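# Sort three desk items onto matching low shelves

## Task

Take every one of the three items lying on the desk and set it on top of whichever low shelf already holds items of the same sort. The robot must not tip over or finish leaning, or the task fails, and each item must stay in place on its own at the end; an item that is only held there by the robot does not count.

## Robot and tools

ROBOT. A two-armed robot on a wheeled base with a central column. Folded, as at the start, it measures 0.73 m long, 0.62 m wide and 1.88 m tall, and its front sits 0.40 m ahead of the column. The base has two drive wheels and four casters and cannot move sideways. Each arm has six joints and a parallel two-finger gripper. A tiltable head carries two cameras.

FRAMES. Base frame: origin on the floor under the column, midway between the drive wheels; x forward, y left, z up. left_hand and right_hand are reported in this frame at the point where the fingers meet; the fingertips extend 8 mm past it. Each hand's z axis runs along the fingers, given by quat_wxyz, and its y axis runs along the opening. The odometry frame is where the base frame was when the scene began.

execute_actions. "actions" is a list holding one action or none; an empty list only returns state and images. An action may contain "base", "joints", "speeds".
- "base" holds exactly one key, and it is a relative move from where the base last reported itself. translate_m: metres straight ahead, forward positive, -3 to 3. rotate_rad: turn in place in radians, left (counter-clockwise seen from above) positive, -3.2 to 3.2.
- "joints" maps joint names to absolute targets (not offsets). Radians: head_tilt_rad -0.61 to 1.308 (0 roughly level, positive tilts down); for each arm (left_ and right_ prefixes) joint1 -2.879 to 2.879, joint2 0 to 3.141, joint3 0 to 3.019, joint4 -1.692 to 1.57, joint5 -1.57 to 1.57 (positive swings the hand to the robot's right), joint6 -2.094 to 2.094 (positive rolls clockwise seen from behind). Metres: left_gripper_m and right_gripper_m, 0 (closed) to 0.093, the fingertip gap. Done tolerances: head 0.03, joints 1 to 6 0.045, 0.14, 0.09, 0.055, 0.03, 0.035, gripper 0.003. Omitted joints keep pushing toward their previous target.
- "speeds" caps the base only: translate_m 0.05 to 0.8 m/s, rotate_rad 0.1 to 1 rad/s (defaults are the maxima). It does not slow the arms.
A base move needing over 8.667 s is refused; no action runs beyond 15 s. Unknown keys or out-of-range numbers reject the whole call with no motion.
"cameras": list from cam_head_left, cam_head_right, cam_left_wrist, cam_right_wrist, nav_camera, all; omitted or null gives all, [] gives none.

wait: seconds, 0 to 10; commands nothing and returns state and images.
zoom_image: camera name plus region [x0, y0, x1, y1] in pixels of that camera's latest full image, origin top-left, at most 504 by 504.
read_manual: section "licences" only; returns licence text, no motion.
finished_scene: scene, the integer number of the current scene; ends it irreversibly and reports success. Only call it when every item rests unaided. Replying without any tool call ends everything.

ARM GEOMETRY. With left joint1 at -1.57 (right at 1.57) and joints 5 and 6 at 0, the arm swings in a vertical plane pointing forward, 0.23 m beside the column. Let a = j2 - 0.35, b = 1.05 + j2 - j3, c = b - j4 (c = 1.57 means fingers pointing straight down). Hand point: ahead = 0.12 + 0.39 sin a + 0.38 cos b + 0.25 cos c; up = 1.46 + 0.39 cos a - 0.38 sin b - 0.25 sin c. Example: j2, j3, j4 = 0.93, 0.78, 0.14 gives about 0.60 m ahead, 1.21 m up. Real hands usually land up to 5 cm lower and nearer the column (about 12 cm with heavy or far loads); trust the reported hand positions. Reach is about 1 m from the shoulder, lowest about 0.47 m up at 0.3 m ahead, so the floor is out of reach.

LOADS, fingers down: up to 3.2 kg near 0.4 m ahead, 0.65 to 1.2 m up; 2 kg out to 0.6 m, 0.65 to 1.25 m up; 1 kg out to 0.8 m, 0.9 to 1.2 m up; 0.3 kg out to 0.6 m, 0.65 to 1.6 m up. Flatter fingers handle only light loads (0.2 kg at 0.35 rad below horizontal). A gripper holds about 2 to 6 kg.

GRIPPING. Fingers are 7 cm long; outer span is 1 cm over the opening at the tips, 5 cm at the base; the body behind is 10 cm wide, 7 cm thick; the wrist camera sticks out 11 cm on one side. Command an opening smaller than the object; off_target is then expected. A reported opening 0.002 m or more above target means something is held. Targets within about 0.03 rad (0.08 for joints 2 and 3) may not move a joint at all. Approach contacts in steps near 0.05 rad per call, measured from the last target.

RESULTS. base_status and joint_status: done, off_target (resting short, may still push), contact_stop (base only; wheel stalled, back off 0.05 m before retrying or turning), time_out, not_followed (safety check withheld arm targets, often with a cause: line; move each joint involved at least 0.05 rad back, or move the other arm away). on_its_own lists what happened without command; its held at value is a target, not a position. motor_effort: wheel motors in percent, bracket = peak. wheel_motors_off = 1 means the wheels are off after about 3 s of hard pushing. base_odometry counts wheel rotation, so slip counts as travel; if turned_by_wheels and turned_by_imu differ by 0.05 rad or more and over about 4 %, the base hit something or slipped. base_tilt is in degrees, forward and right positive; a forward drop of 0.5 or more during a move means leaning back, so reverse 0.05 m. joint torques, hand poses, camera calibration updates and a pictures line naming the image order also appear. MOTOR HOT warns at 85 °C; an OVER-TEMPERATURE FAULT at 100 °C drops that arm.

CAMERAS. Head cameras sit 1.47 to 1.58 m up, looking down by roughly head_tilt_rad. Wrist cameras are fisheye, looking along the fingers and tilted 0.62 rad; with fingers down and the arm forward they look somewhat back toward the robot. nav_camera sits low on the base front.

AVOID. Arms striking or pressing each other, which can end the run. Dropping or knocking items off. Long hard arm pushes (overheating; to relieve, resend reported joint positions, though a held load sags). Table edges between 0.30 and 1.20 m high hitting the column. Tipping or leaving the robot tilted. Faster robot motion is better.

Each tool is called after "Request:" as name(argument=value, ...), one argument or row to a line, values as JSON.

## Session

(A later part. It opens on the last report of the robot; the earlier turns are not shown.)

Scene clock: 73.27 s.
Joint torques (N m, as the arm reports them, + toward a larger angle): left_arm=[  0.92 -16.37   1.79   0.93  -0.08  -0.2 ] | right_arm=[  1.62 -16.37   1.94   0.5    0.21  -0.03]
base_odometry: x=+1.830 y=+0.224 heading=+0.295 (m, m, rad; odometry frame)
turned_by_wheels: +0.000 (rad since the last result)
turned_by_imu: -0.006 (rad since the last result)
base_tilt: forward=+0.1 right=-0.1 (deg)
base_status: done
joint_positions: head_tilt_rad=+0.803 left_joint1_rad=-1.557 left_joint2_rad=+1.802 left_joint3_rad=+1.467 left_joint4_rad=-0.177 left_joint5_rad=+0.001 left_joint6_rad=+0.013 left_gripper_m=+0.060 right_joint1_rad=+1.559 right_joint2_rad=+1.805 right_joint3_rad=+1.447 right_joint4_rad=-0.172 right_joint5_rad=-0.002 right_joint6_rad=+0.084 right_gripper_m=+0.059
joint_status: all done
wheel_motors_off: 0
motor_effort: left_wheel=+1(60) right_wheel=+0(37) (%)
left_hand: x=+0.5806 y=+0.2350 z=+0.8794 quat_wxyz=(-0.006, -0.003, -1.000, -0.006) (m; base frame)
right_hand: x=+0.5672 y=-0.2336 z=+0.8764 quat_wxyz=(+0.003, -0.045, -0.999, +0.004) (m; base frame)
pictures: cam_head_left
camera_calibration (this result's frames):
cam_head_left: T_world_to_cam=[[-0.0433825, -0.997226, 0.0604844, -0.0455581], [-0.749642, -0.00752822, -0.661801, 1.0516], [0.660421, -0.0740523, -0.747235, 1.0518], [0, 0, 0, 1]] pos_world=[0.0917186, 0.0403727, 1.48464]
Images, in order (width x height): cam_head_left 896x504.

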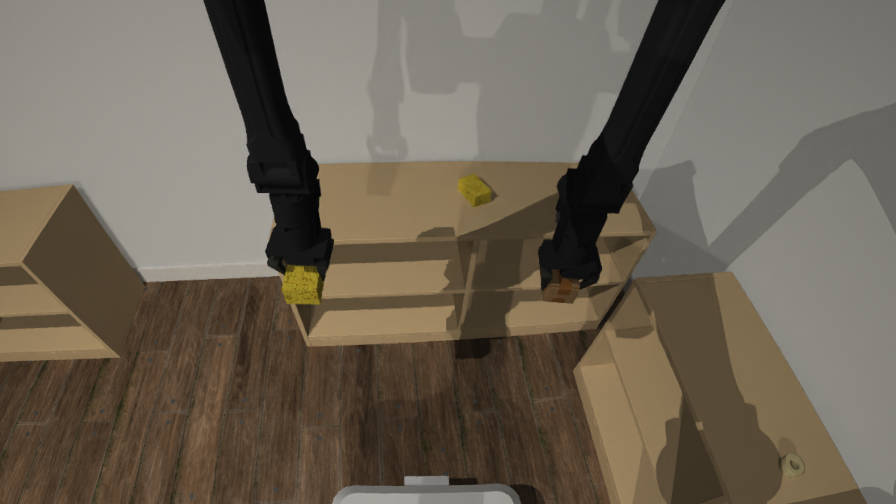

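Request:
execute_actions(
  actions=[
    {"base":{"translate_m":0.47},"joints":{"head_tilt_rad":0.95}},
  ],
  cameras=[],
)

Request:
execute_actions(
  actions=[
    {"joints":{"left_joint2_rad":2.4,"left_joint3_rad":2.23,"left_joint4_rad":-0.35}},
  ],
  cameras=[],
)

Request:
execute_actions(
  actions=[
    {"joints":{"left_joint2_rad":2.54,"left_joint3_rad":2.415,"left_joint4_rad":-0.385}},
  ],
  cameras=["cam_head_left","cam_left_wrist"],
)

Scene clock: 76.03 s.
Joint torques (N m, as the arm reports them, + toward a larger angle): left_arm=[  0.23 -16.74   1.77   0.97  -0.11  -0.22] | right_arm=[  1.4  -15.56   1.79   0.45   0.2   -0.05]
base_odometry: x=+2.279 y=+0.361 heading=+0.296 (m, m, rad; odometry frame)
turned_by_wheels: +0.001 (rad since the last result)
turned_by_imu: -0.001 (rad since the last result)
base_tilt: forward=+0.1 right=-0.1 (deg)
base_status: done
joint_positions: head_tilt_rad=+0.951 left_joint1_rad=-1.557 left_joint2_rad=+1.802 left_joint3_rad=+1.468 left_joint4_rad=-0.177 left_joint5_rad=+0.001 left_joint6_rad=+0.013 left_gripper_m=+0.060 right_joint1_rad=+1.559 right_joint2_rad=+1.805 right_joint3_rad=+1.450 right_joint4_rad=-0.172 right_joint5_rad=-0.002 right_joint6_rad=+0.084 right_gripper_m=+0.059
joint_status: all done
wheel_motors_off: 0
motor_effort: left_wheel=+1(35) right_wheel=-1(36) (%)
left_hand: x=+0.5813 y=+0.2350 z=+0.8794 quat_wxyz=(-0.006, -0.003, -1.000, -0.006) (m; base frame)
right_hand: x=+0.5688 y=-0.2336 z=+0.8765 quat_wxyz=(+0.002, -0.045, -0.999, +0.004) (m; base frame)
pictures: none
No camera images: the call's "cameras" was empty. Leave "cameras" out to get every camera's image.

Scene clock: 77.70 s.
Joint torques (N m, as the arm reports them, + toward a larger angle): left_arm=[  0.61 -18.84   3.65   0.46  -0.13  -0.16] | right_arm=[  1.5  -16.07   1.83   0.38   0.21  -0.04]
base_odometry: x=+2.279 y=+0.361 heading=+0.296 (m, m, rad; odometry frame)
turned_by_wheels: +0.000 (rad since the last result)
turned_by_imu: +0.001 (rad since the last result)
base_tilt: forward=+0.0 right=-0.1 (deg)
base_status: not commanded
joint_positions: head_tilt_rad=+0.951 left_joint1_rad=-1.557 left_joint2_rad=+2.409 left_joint3_rad=+2.223 left_joint4_rad=-0.341 left_joint5_rad=+0.001 left_joint6_rad=+0.013 left_gripper_m=+0.060 right_joint1_rad=+1.559 right_joint2_rad=+1.805 right_joint3_rad=+1.450 right_joint4_rad=-0.172 right_joint5_rad=-0.002 right_joint6_rad=+0.084 right_gripper_m=+0.059
joint_status: all done
wheel_motors_off: 0
motor_effort: left_wheel=+2(1) right_wheel=-1(1) (%)
left_hand: x=+0.5884 y=+0.2377 z=+0.6682 quat_wxyz=(+0.002, -0.003, -1.000, -0.005) (m; base frame)
right_hand: x=+0.5688 y=-0.2336 z=+0.8765 quat_wxyz=(+0.002, -0.045, -0.999, +0.004) (m; base frame)
pictures: none
No camera images: the call's "cameras" was empty. Leave "cameras" out to get every camera's image.

Scene clock: 78.57 s.
Joint torques (N m, as the arm reports them, + toward a larger angle): left_arm=[  0.73 -16.62   5.45   0.09  -0.13  -0.11] | right_arm=[  1.67 -16.04   1.74   0.45   0.2   -0.03]
base_odometry: x=+2.279 y=+0.361 heading=+0.296 (m, m, rad; odometry frame)
turned_by_wheels: +0.000 (rad since the last result)
turned_by_imu: +0.000 (rad since the last result)
base_tilt: forward=+0.1 right=-0.1 (deg)
base_status: not commanded
joint_positions: head_tilt_rad=+0.951 left_joint1_rad=-1.557 left_joint2_rad=+2.522 left_joint3_rad=+2.394 left_joint4_rad=-0.373 left_joint5_rad=+0.001 left_joint6_rad=+0.013 left_gripper_m=+0.060 right_joint1_rad=+1.559 right_joint2_rad=+1.805 right_joint3_rad=+1.450 right_joint4_rad=-0.172 right_joint5_rad=-0.002 right_joint6_rad=+0.084 right_gripper_m=+0.059
joint_status: all done
wheel_motors_off: 0
motor_effort: left_wheel=+1(2) right_wheel=-1(2) (%)
left_hand: x=+0.5931 y=+0.2381 z=+0.6393 quat_wxyz=(-0.011, -0.003, -1.000, -0.006) (m; base frame)
right_hand: x=+0.5688 y=-0.2336 z=+0.8765 quat_wxyz=(+0.002, -0.045, -0.999, +0.004) (m; base frame)
pictures: cam_head_left, cam_left_wrist
camera_calibration (this result's frames):
cam_head_left: T_world_to_cam=[[-0.0339502, -0.997226, 0.0662404, -0.054894], [-0.839356, -0.00752822, -0.543529, 0.873946], [0.54252, -0.0740523, -0.836772, 1.19558], [0, 0, 0, 1]] pos_world=[0.0830639, 0.0403727, 1.47908]
cam_left_wrist: T_world_to_cam=[[0.000863594, -0.999843, -0.0177048, 0.249922], [-0.82661, -0.0106776, 0.562674, 0.137777], [-0.562774, 0.0141491, -0.826489, 0.981192], [0, 0, 0, 1]] pos_world=[0.665862, 0.237471, 0.737846]
Images, in order (width x height): cam_head_left 896x504, cam_left_wrist 616x616.

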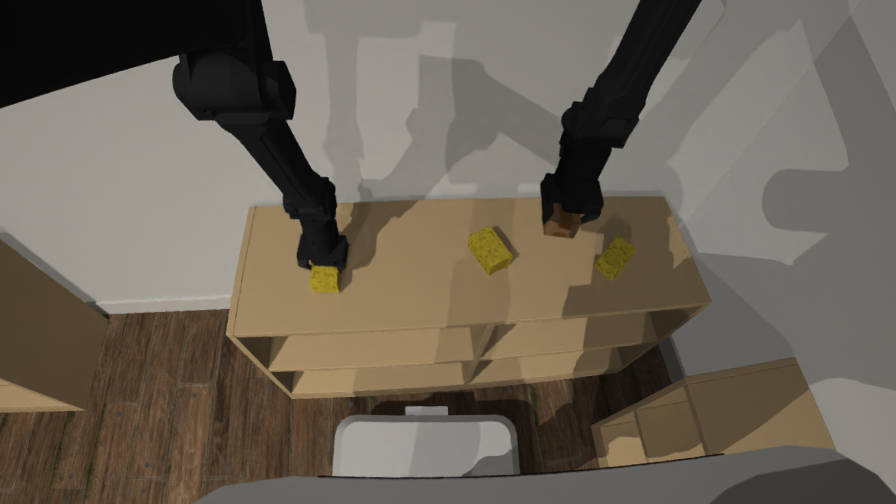

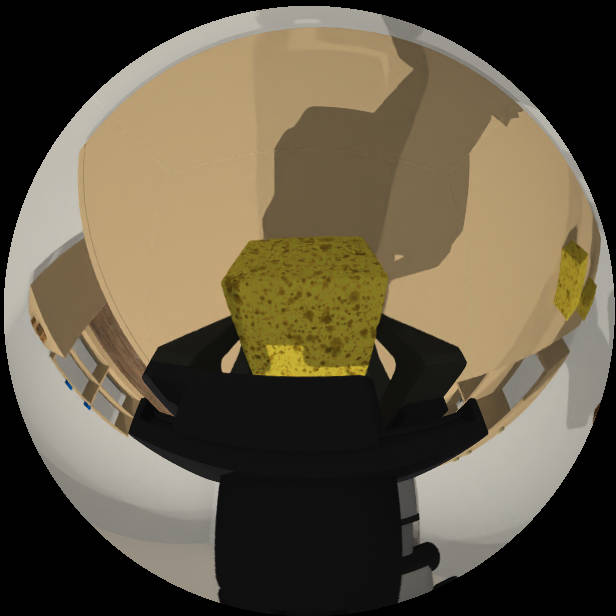

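Request:
execute_actions(
  actions=[
    {"joints":{"left_joint2_rad":2.575}},
  ],
  cameras=[],
)

Scene clock: 82.90 s.
Joint torques (N m, as the arm reports them, + toward a larger angle): left_arm=[  1.31 -14.91   4.81   0.04  -0.08  -0.19] | right_arm=[  1.27 -16.68   1.75   0.46   0.22  -0.04]
base_odometry: x=+2.279 y=+0.361 heading=+0.296 (m, m, rad; odometry frame)
turned_by_wheels: +0.000 (rad since the last result)
turned_by_imu: +0.001 (rad since the last result)
base_tilt: forward=+0.1 right=-0.1 (deg)
base_status: not commanded
joint_positions: head_tilt_rad=+0.951 left_joint1_rad=-1.557 left_joint2_rad=+2.547 left_joint3_rad=+2.399 left_joint4_rad=-0.375 left_joint5_rad=+0.001 left_joint6_rad=+0.012 left_gripper_m=+0.060 right_joint1_rad=+1.559 right_joint2_rad=+1.805 right_joint3_rad=+1.450 right_joint4_rad=-0.172 right_joint5_rad=-0.002 right_joint6_rad=+0.084 right_gripper_m=+0.059
joint_status: all done
wheel_motors_off: 0
motor_effort: left_wheel=+2(2) right_wheel=-1(2) (%)
left_hand: x=+0.5749 y=+0.2381 z=+0.6283 quat_wxyz=(+0.000, -0.003, -1.000, -0.005) (m; base frame)
right_hand: x=+0.5688 y=-0.2336 z=+0.8765 quat_wxyz=(+0.002, -0.045, -0.999, +0.004) (m; base frame)
pictures: none
No camera images: the call's "cameras" was empty. Leave "cameras" out to get every camera's image.

Request:
execute_actions(
  actions=[
    {"joints":{"left_joint2_rad":2.547,"left_gripper_m":0.093}},
  ],
  cameras=[],
)

Request:
execute_actions(
  actions=[
    {"joints":{"left_joint2_rad":2.25,"left_joint3_rad":2.03,"left_joint4_rad":-0.3}},
  ],
  cameras=[],
)

Request:
execute_actions(
  actions=[
    {"base":{"translate_m":-0.3},"joints":{"left_joint2_rad":1.82,"left_joint3_rad":1.47,"left_joint4_rad":-0.17,"head_tilt_rad":0.6}},
  ],
  cameras=[],
)

Request:
execute_actions(
  actions=[
    {"base":{"rotate_rad":1.6}},
  ],
  cameras=["cam_head_left","cam_head_right"],
)

Scene clock: 83.97 s.
Joint torques (N m, as the arm reports them, + toward a larger angle): left_arm=[  0.18 -17.24   4.68   0.29  -0.17  -0.16] | right_arm=[  1.43 -16.01   1.8    0.44   0.19  -0.06]
base_odometry: x=+2.279 y=+0.361 heading=+0.296 (m, m, rad; odometry frame)
turned_by_wheels: +0.000 (rad since the last result)
turned_by_imu: +0.000 (rad since the last result)
base_tilt: forward=+0.1 right=+0.0 (deg)
base_status: not commanded
joint_positions: head_tilt_rad=+0.951 left_joint1_rad=-1.557 left_joint2_rad=+2.547 left_joint3_rad=+2.399 left_joint4_rad=-0.375 left_joint5_rad=+0.001 left_joint6_rad=+0.012 left_gripper_m=+0.093 right_joint1_rad=+1.559 right_joint2_rad=+1.805 right_joint3_rad=+1.450 right_joint4_rad=-0.172 right_joint5_rad=-0.002 right_joint6_rad=+0.084 right_gripper_m=+0.059
joint_status: all done
wheel_motors_off: 0
motor_effort: left_wheel=+1(2) right_wheel=+0(1) (%)
left_hand: x=+0.5749 y=+0.2381 z=+0.6283 quat_wxyz=(+0.000, -0.003, -1.000, -0.005) (m; base frame)
right_hand: x=+0.5688 y=-0.2336 z=+0.8765 quat_wxyz=(+0.002, -0.045, -0.999, +0.004) (m; base frame)
pictures: none
No camera images: the call's "cameras" was empty. Leave "cameras" out to get every camera's image.

Scene clock: 85.20 s.
Joint torques (N m, as the arm reports them, + toward a larger angle): left_arm=[  0.9  -16.69   3.14   0.8   -0.14  -0.18] | right_arm=[  1.54 -15.93   1.77   0.42   0.19  -0.05]
base_odometry: x=+2.279 y=+0.361 heading=+0.296 (m, m, rad; odometry frame)
turned_by_wheels: +0.000 (rad since the last result)
turned_by_imu: +0.000 (rad since the last result)
base_tilt: forward=+0.1 right=+0.0 (deg)
base_status: not commanded
joint_positions: head_tilt_rad=+0.951 left_joint1_rad=-1.557 left_joint2_rad=+2.234 left_joint3_rad=+2.030 left_joint4_rad=-0.310 left_joint5_rad=+0.001 left_joint6_rad=+0.012 left_gripper_m=+0.093 right_joint1_rad=+1.559 right_joint2_rad=+1.805 right_joint3_rad=+1.450 right_joint4_rad=-0.172 right_joint5_rad=-0.002 right_joint6_rad=+0.084 right_gripper_m=+0.059
joint_status: all done
wheel_motors_off: 0
motor_effort: left_wheel=+2(1) right_wheel=-1(1) (%)
left_hand: x=+0.6118 y=+0.2371 z=+0.7280 quat_wxyz=(-0.005, -0.003, -1.000, -0.006) (m; base frame)
right_hand: x=+0.5688 y=-0.2336 z=+0.8765 quat_wxyz=(+0.002, -0.045, -0.999, +0.004) (m; base frame)
pictures: none
No camera images: the call's "cameras" was empty. Leave "cameras" out to get every camera's image.

Scene clock: 87.30 s.
Joint torques (N m, as the arm reports them, + toward a larger angle): left_arm=[  0.6  -16.85   2.41   0.76  -0.15  -0.17] | right_arm=[  1.37 -15.81   2.09   0.46   0.19  -0.05]
base_odometry: x=+1.992 y=+0.274 heading=+0.298 (m, m, rad; odometry frame)
turned_by_wheels: +0.002 (rad since the last result)
turned_by_imu: +0.004 (rad since the last result)
base_tilt: forward=+0.1 right=-0.1 (deg)
base_status: done
joint_positions: head_tilt_rad=+0.617 left_joint1_rad=-1.557 left_joint2_rad=+1.811 left_joint3_rad=+1.460 left_joint4_rad=-0.177 left_joint5_rad=+0.001 left_joint6_rad=+0.012 left_gripper_m=+0.093 right_joint1_rad=+1.559 right_joint2_rad=+1.806 right_joint3_rad=+1.445 right_joint4_rad=-0.172 right_joint5_rad=-0.002 right_joint6_rad=+0.084 right_gripper_m=+0.059
joint_status: all done
wheel_motors_off: 0
motor_effort: left_wheel=+3(40) right_wheel=-1(32) (%)
left_hand: x=+0.5713 y=+0.2350 z=+0.8749 quat_wxyz=(+0.002, -0.003, -1.000, -0.005) (m; base frame)
right_hand: x=+0.5657 y=-0.2336 z=+0.8761 quat_wxyz=(+0.005, -0.045, -0.999, +0.004) (m; base frame)
pictures: none
No camera images: the call's "cameras" was empty. Leave "cameras" out to get every camera's image.

Scene clock: 90.63 s.
Joint torques (N m, as the arm reports them, + toward a larger angle): left_arm=[  0.52 -17.4    1.55   0.65  -0.19  -0.18] | right_arm=[  1.33 -16.03   1.88   0.4    0.21  -0.05]
base_odometry: x=+1.992 y=+0.274 heading=+1.896 (m, m, rad; odometry frame)
turned_by_wheels: +1.598 (rad since the last result)
turned_by_imu: +1.603 (rad since the last result)
base_tilt: forward=+0.1 right=+0.0 (deg)
base_status: done
joint_positions: head_tilt_rad=+0.617 left_joint1_rad=-1.550 left_joint2_rad=+1.811 left_joint3_rad=+1.469 left_joint4_rad=-0.177 left_joint5_rad=+0.001 left_joint6_rad=+0.012 left_gripper_m=+0.093 right_joint1_rad=+1.560 right_joint2_rad=+1.806 right_joint3_rad=+1.448 right_joint4_rad=-0.172 right_joint5_rad=-0.002 right_joint6_rad=+0.084 right_gripper_m=+0.059
joint_status: not commanded
wheel_motors_off: 0
motor_effort: left_wheel=-8(31) right_wheel=+7(42) (%)
left_hand: x=+0.5764 y=+0.2402 z=+0.8755 quat_wxyz=(-0.002, -0.001, -1.000, -0.008) (m; base frame)
right_hand: x=+0.5674 y=-0.2331 z=+0.8763 quat_wxyz=(+0.003, -0.045, -0.999, +0.004) (m; base frame)
pictures: cam_head_left, cam_head_right
camera_calibration (this result's frames):
cam_head_left: T_world_to_cam=[[-0.0537889, -0.997226, 0.0514506, -0.0311258], [-0.614796, -0.00752822, -0.78865, 1.2402], [0.78685, -0.0740523, -0.612686, 0.838268], [0, 0, 0, 1]] pos_world=[0.101208, 0.0403727, 1.49328]
cam_head_right: T_world_to_cam=[[-0.0472507, -0.996289, 0.0719363, -0.14175], [-0.611507, -0.028093, -0.79074, 1.24612], [0.789827, -0.0813526, -0.607911, 0.831714], [0, 0, 0, 1]] pos_world=[0.0984018, -0.0385549, 1.50116]
Images, in order (width x height): cam_head_left 896x504, cam_head_right 896x504.

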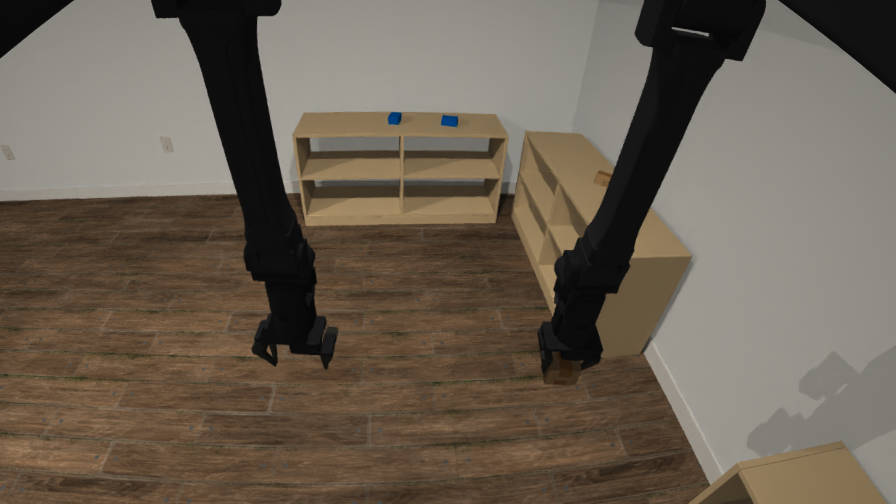

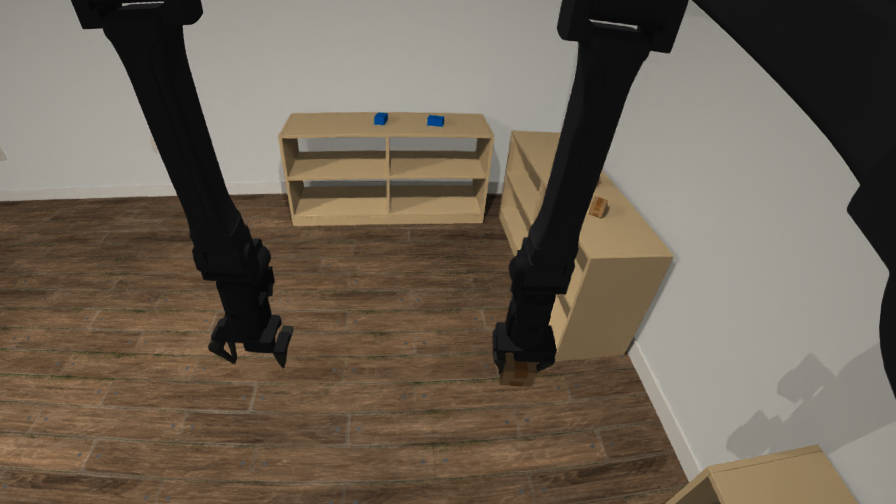

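Request:
execute_actions(
  actions=[
    {"base":{"translate_m":1.6}},
  ],
  cameras=[],
)

Request:
execute_actions(
  actions=[
    {"base":{"rotate_rad":-1.55},"joints":{"head_tilt_rad":0.9}},
  ],
  cameras=["cam_head_left"],
)

Scene clock: 94.90 s.
Joint torques (N m, as the arm reports them, + toward a larger angle): left_arm=[ -1.04 -18.24   1.72   0.57  -0.1   -0.17] | right_arm=[  1.52 -15.75   1.91   0.44   0.21  -0.05]
base_odometry: x=+1.480 y=+1.790 heading=+1.896 (m, m, rad; odometry frame)
turned_by_wheels: +0.000 (rad since the last result)
turned_by_imu: -0.007 (rad since the last result)
base_tilt: forward=+0.1 right=-0.1 (deg)
base_status: done
joint_positions: head_tilt_rad=+0.617 left_joint1_rad=-1.550 left_joint2_rad=+1.811 left_joint3_rad=+1.469 left_joint4_rad=-0.177 left_joint5_rad=+0.001 left_joint6_rad=+0.012 left_gripper_m=+0.093 right_joint1_rad=+1.560 right_joint2_rad=+1.805 right_joint3_rad=+1.448 right_joint4_rad=-0.172 right_joint5_rad=-0.002 right_joint6_rad=+0.084 right_gripper_m=+0.059
joint_status: not commanded
wheel_motors_off: 0
motor_effort: left_wheel=-1(43) right_wheel=+0(50) (%)
left_hand: x=+0.5764 y=+0.2402 z=+0.8755 quat_wxyz=(-0.002, -0.001, -1.000, -0.008) (m; base frame)
right_hand: x=+0.5679 y=-0.2331 z=+0.8764 quat_wxyz=(+0.003, -0.045, -0.999, +0.004) (m; base frame)
pictures: none
No camera images: the call's "cameras" was empty. Leave "cameras" out to get every camera's image.

Scene clock: 98.03 s.
Joint torques (N m, as the arm reports them, + toward a larger angle): left_arm=[ -0.62 -17.38   1.55   0.73  -0.1   -0.14] | right_arm=[  1.7  -16.16   1.95   0.53   0.2   -0.05]
base_odometry: x=+1.480 y=+1.790 heading=+0.348 (m, m, rad; odometry frame)
turned_by_wheels: -1.549 (rad since the last result)
turned_by_imu: -1.551 (rad since the last result)
base_tilt: forward=+0.1 right=-0.1 (deg)
base_status: done
joint_positions: head_tilt_rad=+0.901 left_joint1_rad=-1.554 left_joint2_rad=+1.811 left_joint3_rad=+1.469 left_joint4_rad=-0.177 left_joint5_rad=+0.001 left_joint6_rad=+0.012 left_gripper_m=+0.093 right_joint1_rad=+1.559 right_joint2_rad=+1.805 right_joint3_rad=+1.448 right_joint4_rad=-0.172 right_joint5_rad=-0.002 right_joint6_rad=+0.084 right_gripper_m=+0.059
joint_status: all done
wheel_motors_off: 0
motor_effort: left_wheel=+9(37) right_wheel=-7(41) (%)
left_hand: x=+0.5765 y=+0.2367 z=+0.8754 quat_wxyz=(-0.002, -0.002, -1.000, -0.007) (m; base frame)
right_hand: x=+0.5679 y=-0.2342 z=+0.8765 quat_wxyz=(+0.003, -0.045, -0.999, +0.004) (m; base frame)
pictures: cam_head_left
camera_calibration (this result's frames):
cam_head_left: T_world_to_cam=[[-0.0372402, -0.997226, 0.0644482, -0.0519695], [-0.810944, -0.00752822, -0.585075, 0.936507], [0.583938, -0.0740523, -0.808414, 1.14983], [0, 0, 0, 1]] pos_world=[0.0860874, 0.0403727, 1.48082]
Images, in order (width x height): cam_head_left 896x504.

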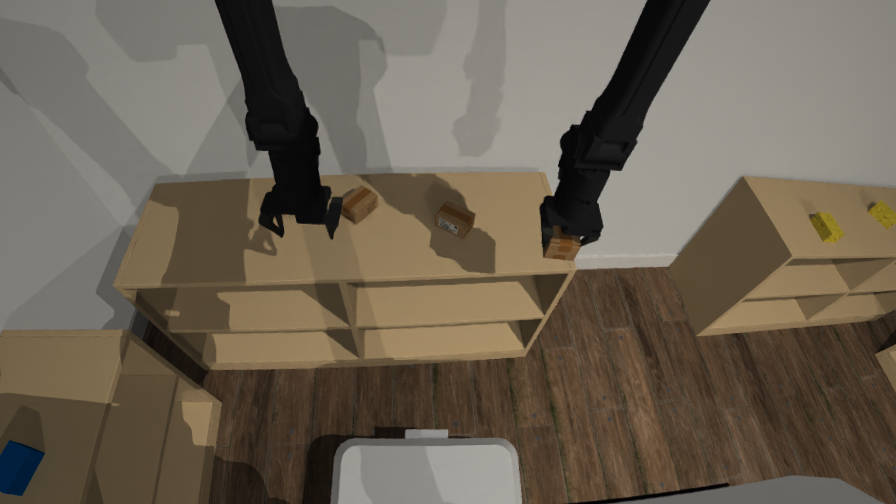

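Request:
execute_actions(
  actions=[
    {"base":{"translate_m":0.21}},
  ],
  cameras=[],
)

Request:
execute_actions(
  actions=[
    {"joints":{"right_joint2_rad":2.38,"right_joint3_rad":2.2,"right_joint4_rad":-0.34}},
  ],
  cameras=[],
)

Request:
execute_actions(
  actions=[
    {"joints":{"right_joint2_rad":2.48,"right_joint3_rad":2.34,"right_joint4_rad":-0.38}},
  ],
  cameras=["cam_head_left","cam_right_wrist"],
)

Scene clock: 100.20 s.
Joint torques (N m, as the arm reports them, + toward a larger angle): left_arm=[  0.96 -16.64   1.69   1.06  -0.13  -0.19] | right_arm=[  1.43 -15.83   1.61   0.44   0.2   -0.05]
base_odometry: x=+1.678 y=+1.861 heading=+0.347 (m, m, rad; odometry frame)
turned_by_wheels: +0.000 (rad since the last result)
turned_by_imu: -0.001 (rad since the last result)
base_tilt: forward=+0.1 right=-0.1 (deg)
base_status: done
joint_positions: head_tilt_rad=+0.902 left_joint1_rad=-1.554 left_joint2_rad=+1.811 left_joint3_rad=+1.470 left_joint4_rad=-0.177 left_joint5_rad=+0.001 left_joint6_rad=+0.012 left_gripper_m=+0.093 right_joint1_rad=+1.559 right_joint2_rad=+1.804 right_joint3_rad=+1.450 right_joint4_rad=-0.172 right_joint5_rad=-0.002 right_joint6_rad=+0.084 right_gripper_m=+0.059
joint_status: not commanded
wheel_motors_off: 0
motor_effort: left_wheel=+0(59) right_wheel=+1(38) (%)
left_hand: x=+0.5774 y=+0.2367 z=+0.8755 quat_wxyz=(-0.003, -0.002, -1.000, -0.007) (m; base frame)
right_hand: x=+0.5700 y=-0.2342 z=+0.8771 quat_wxyz=(+0.001, -0.045, -0.999, +0.004) (m; base frame)
pictures: none
No camera images: the call's "cameras" was empty. Leave "cameras" out to get every camera's image.

Scene clock: 101.97 s.
Joint torques (N m, as the arm reports them, + toward a larger angle): left_arm=[ -0.13 -17.67   1.71   1.01  -0.17  -0.12] | right_arm=[  1.53 -15.96   3.91   0.3    0.2   -0.04]
base_odometry: x=+1.678 y=+1.861 heading=+0.347 (m, m, rad; odometry frame)
turned_by_wheels: +0.000 (rad since the last result)
turned_by_imu: +0.001 (rad since the last result)
base_tilt: forward=+0.1 right=+0.0 (deg)
base_status: not commanded
joint_positions: head_tilt_rad=+0.902 left_joint1_rad=-1.554 left_joint2_rad=+1.811 left_joint3_rad=+1.470 left_joint4_rad=-0.177 left_joint5_rad=+0.001 left_joint6_rad=+0.012 left_gripper_m=+0.093 right_joint1_rad=+1.559 right_joint2_rad=+2.375 right_joint3_rad=+2.192 right_joint4_rad=-0.338 right_joint5_rad=-0.002 right_joint6_rad=+0.084 right_gripper_m=+0.059
joint_status: all done
wheel_motors_off: 0
motor_effort: left_wheel=+0(0) right_wheel=+1(1) (%)
left_hand: x=+0.5774 y=+0.2367 z=+0.8755 quat_wxyz=(-0.003, -0.002, -1.000, -0.007) (m; base frame)
right_hand: x=+0.5973 y=-0.2365 z=+0.6802 quat_wxyz=(-0.002, -0.045, -0.999, +0.004) (m; base frame)
pictures: none
No camera images: the call's "cameras" was empty. Leave "cameras" out to get every camera's image.

Scene clock: 102.93 s.
Joint torques (N m, as the arm reports them, + toward a larger angle): left_arm=[  0.17 -17.21   1.86   0.8   -0.16  -0.13] | right_arm=[  1.53 -16.04   5.05   0.18   0.21  -0.04]
base_odometry: x=+1.678 y=+1.861 heading=+0.347 (m, m, rad; odometry frame)
turned_by_wheels: +0.000 (rad since the last result)
turned_by_imu: +0.000 (rad since the last result)
base_tilt: forward=+0.1 right=-0.1 (deg)
base_status: not commanded
joint_positions: head_tilt_rad=+0.902 left_joint1_rad=-1.554 left_joint2_rad=+1.811 left_joint3_rad=+1.470 left_joint4_rad=-0.177 left_joint5_rad=+0.001 left_joint6_rad=+0.012 left_gripper_m=+0.093 right_joint1_rad=+1.559 right_joint2_rad=+2.491 right_joint3_rad=+2.320 right_joint4_rad=-0.373 right_joint5_rad=-0.002 right_joint6_rad=+0.084 right_gripper_m=+0.059
joint_status: all done
wheel_motors_off: 0
motor_effort: left_wheel=+0(0) right_wheel=+1(0) (%)
left_hand: x=+0.5774 y=+0.2367 z=+0.8755 quat_wxyz=(-0.003, -0.002, -1.000, -0.007) (m; base frame)
right_hand: x=+0.5740 y=-0.2367 z=+0.6431 quat_wxyz=(+0.010, -0.045, -0.999, +0.005) (m; base frame)
pictures: cam_head_left, cam_right_wrist
camera_calibration (this result's frames):
cam_head_left: T_world_to_cam=[[-0.0371754, -0.997226, 0.0644857, -0.0520304], [-0.811532, -0.00752822, -0.58426, 0.93528], [0.583124, -0.0740523, -0.809001, 1.15078], [0, 0, 0, 1]] pos_world=[0.0860279, 0.0403727, 1.48078]
cam_right_wrist: T_world_to_cam=[[-0.093862, -0.995581, -0.00283035, -0.178208], [-0.791466, 0.072893, 0.606851, 0.0847408], [-0.603964, 0.0592004, -0.79481, 0.992145], [0, 0, 0, 1]] pos_world=[0.649562, -0.242333, 0.736638]
Images, in order (width x height): cam_head_left 896x504, cam_right_wrist 616x616.

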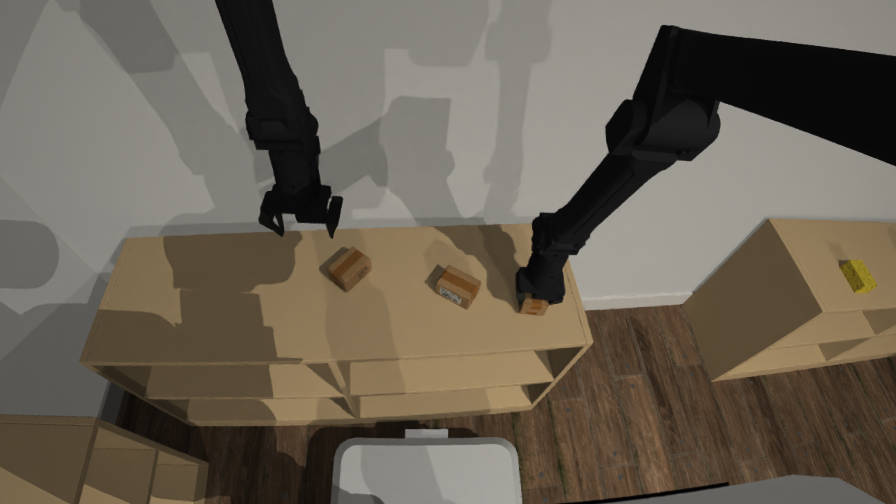

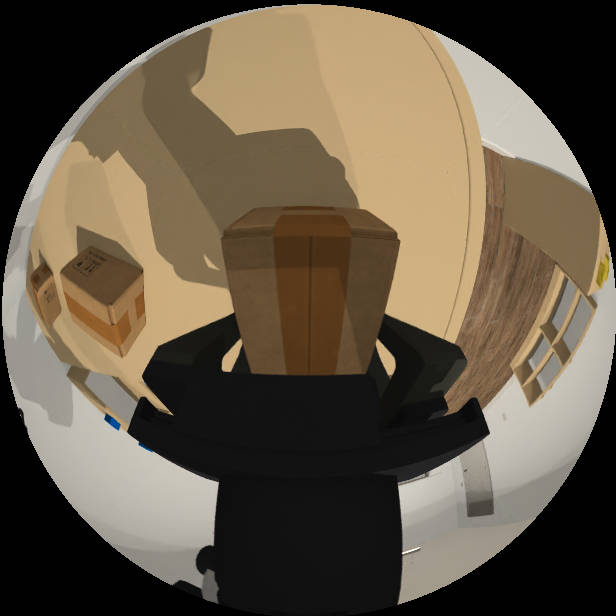

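Target 0.637.

Request:
execute_actions(
  actions=[
    {"joints":{"right_joint2_rad":2.525,"right_joint3_rad":2.39}},
  ],
  cameras=[],
)

Scene clock: 105.73 s.
Joint torques (N m, as the arm reports them, + toward a larger angle): left_arm=[  0.03 -17.46   1.65   0.97  -0.11  -0.16] | right_arm=[  1.53 -14.5    5.32   0.19   0.19  -0.04]
base_odometry: x=+1.678 y=+1.861 heading=+0.347 (m, m, rad; odometry frame)
turned_by_wheels: +0.000 (rad since the last result)
turned_by_imu: +0.001 (rad since the last result)
base_tilt: forward=+0.1 right=-0.1 (deg)
base_status: not commanded
joint_positions: head_tilt_rad=+0.902 left_joint1_rad=-1.554 left_joint2_rad=+1.811 left_joint3_rad=+1.470 left_joint4_rad=-0.177 left_joint5_rad=+0.001 left_joint6_rad=+0.012 left_gripper_m=+0.093 right_joint1_rad=+1.559 right_joint2_rad=+2.516 right_joint3_rad=+2.372 right_joint4_rad=-0.373 right_joint5_rad=-0.002 right_joint6_rad=+0.084 right_gripper_m=+0.059
joint_status: all done
wheel_motors_off: 0
motor_effort: left_wheel=+0(0) right_wheel=+0(1) (%)
left_hand: x=+0.5774 y=+0.2367 z=+0.8755 quat_wxyz=(-0.003, -0.002, -1.000, -0.007) (m; base frame)
right_hand: x=+0.5842 y=-0.2368 z=+0.6385 quat_wxyz=(-0.003, -0.045, -0.999, +0.004) (m; base frame)
pictures: none
No camera images: the call's "cameras" was empty. Leave "cameras" out to get every camera's image.

Request:
execute_actions(
  actions=[
    {"joints":{"right_joint2_rad":2.516,"right_gripper_m":0.093}},
  ],
  cameras=[],
)

Request:
execute_actions(
  actions=[
    {"joints":{"right_joint2_rad":2.2,"right_joint3_rad":1.97,"right_joint4_rad":-0.3}},
  ],
  cameras=["cam_head_left","cam_right_wrist"],
)

Scene clock: 106.60 s.
Joint torques (N m, as the arm reports them, + toward a larger angle): left_arm=[  1.43 -17.67   1.61   0.84  -0.12  -0.2 ] | right_arm=[  1.52 -15.07   5.42   0.23   0.2   -0.04]
base_odometry: x=+1.678 y=+1.861 heading=+0.347 (m, m, rad; odometry frame)
turned_by_wheels: +0.000 (rad since the last result)
turned_by_imu: +0.000 (rad since the last result)
base_tilt: forward=+0.1 right=-0.1 (deg)
base_status: not commanded
joint_positions: head_tilt_rad=+0.902 left_joint1_rad=-1.554 left_joint2_rad=+1.811 left_joint3_rad=+1.470 left_joint4_rad=-0.177 left_joint5_rad=+0.001 left_joint6_rad=+0.012 left_gripper_m=+0.093 right_joint1_rad=+1.559 right_joint2_rad=+2.516 right_joint3_rad=+2.372 right_joint4_rad=-0.373 right_joint5_rad=-0.002 right_joint6_rad=+0.084 right_gripper_m=+0.093
joint_status: all done
wheel_motors_off: 0
motor_effort: left_wheel=-1(0) right_wheel=+1(1) (%)
left_hand: x=+0.5774 y=+0.2367 z=+0.8755 quat_wxyz=(-0.003, -0.002, -1.000, -0.007) (m; base frame)
right_hand: x=+0.5842 y=-0.2368 z=+0.6385 quat_wxyz=(-0.003, -0.045, -0.999, +0.004) (m; base frame)
pictures: none
No camera images: the call's "cameras" was empty. Leave "cameras" out to get every camera's image.

Scene clock: 108.07 s.
Joint torques (N m, as the arm reports them, + toward a larger angle): left_arm=[ -0.81 -17.2    1.64   0.95  -0.1   -0.15] | right_arm=[  1.29 -16.11   2.97   0.48   0.2   -0.04]
base_odometry: x=+1.678 y=+1.861 heading=+0.347 (m, m, rad; odometry frame)
turned_by_wheels: +0.000 (rad since the last result)
turned_by_imu: +0.000 (rad since the last result)
base_tilt: forward=+0.1 right=-0.1 (deg)
base_status: not commanded
joint_positions: head_tilt_rad=+0.902 left_joint1_rad=-1.554 left_joint2_rad=+1.811 left_joint3_rad=+1.470 left_joint4_rad=-0.177 left_joint5_rad=+0.001 left_joint6_rad=+0.012 left_gripper_m=+0.093 right_joint1_rad=+1.559 right_joint2_rad=+2.200 right_joint3_rad=+1.969 right_joint4_rad=-0.304 right_joint5_rad=-0.002 right_joint6_rad=+0.084 right_gripper_m=+0.093
joint_status: all done
wheel_motors_off: 0
motor_effort: left_wheel=+0(0) right_wheel=+0(1) (%)
left_hand: x=+0.5774 y=+0.2367 z=+0.8755 quat_wxyz=(-0.003, -0.002, -1.000, -0.007) (m; base frame)
right_hand: x=+0.6007 y=-0.2359 z=+0.7372 quat_wxyz=(+0.005, -0.045, -0.999, +0.004) (m; base frame)
pictures: cam_head_left, cam_right_wrist
camera_calibration (this result's frames):
cam_head_left: T_world_to_cam=[[-0.0371754, -0.997226, 0.0644857, -0.0520304], [-0.811532, -0.00752822, -0.58426, 0.93528], [0.583124, -0.0740523, -0.809001, 1.15078], [0, 0, 0, 1]] pos_world=[0.0860279, 0.0403727, 1.48078]
cam_right_wrist: T_world_to_cam=[[-0.0937463, -0.99559, -0.00356627, -0.174137], [-0.796537, 0.0728533, 0.600184, 0.0565718], [-0.597278, 0.0591058, -0.799854, 1.08269], [0, 0, 0, 1]] pos_world=[0.675403, -0.241484, 0.831419]
Images, in order (width x height): cam_head_left 896x504, cam_right_wrist 616x616.

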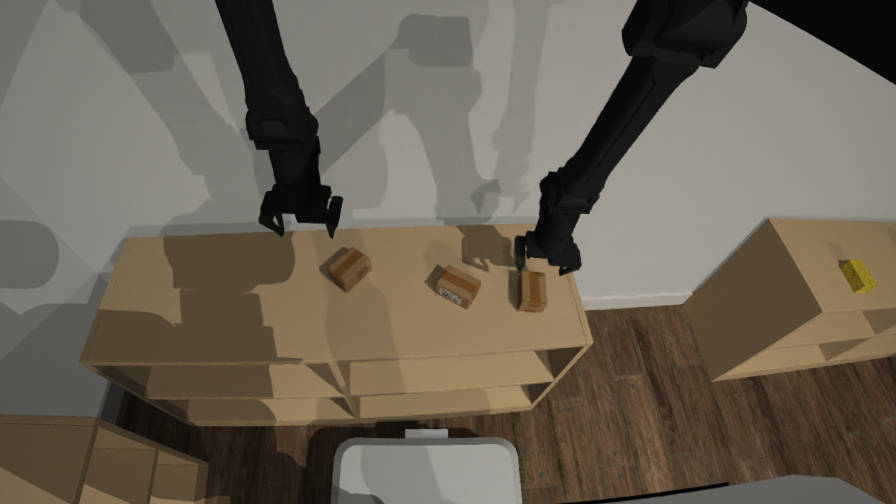

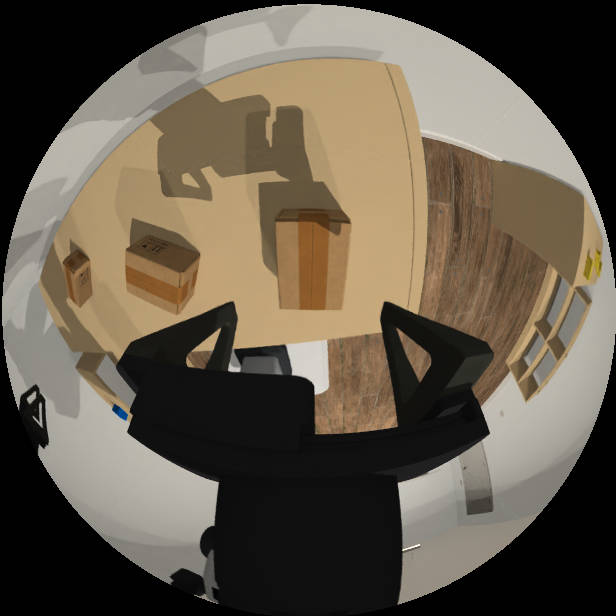

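Request:
finished_scene(
  scene=2,
)

The scene is finished: the task was done.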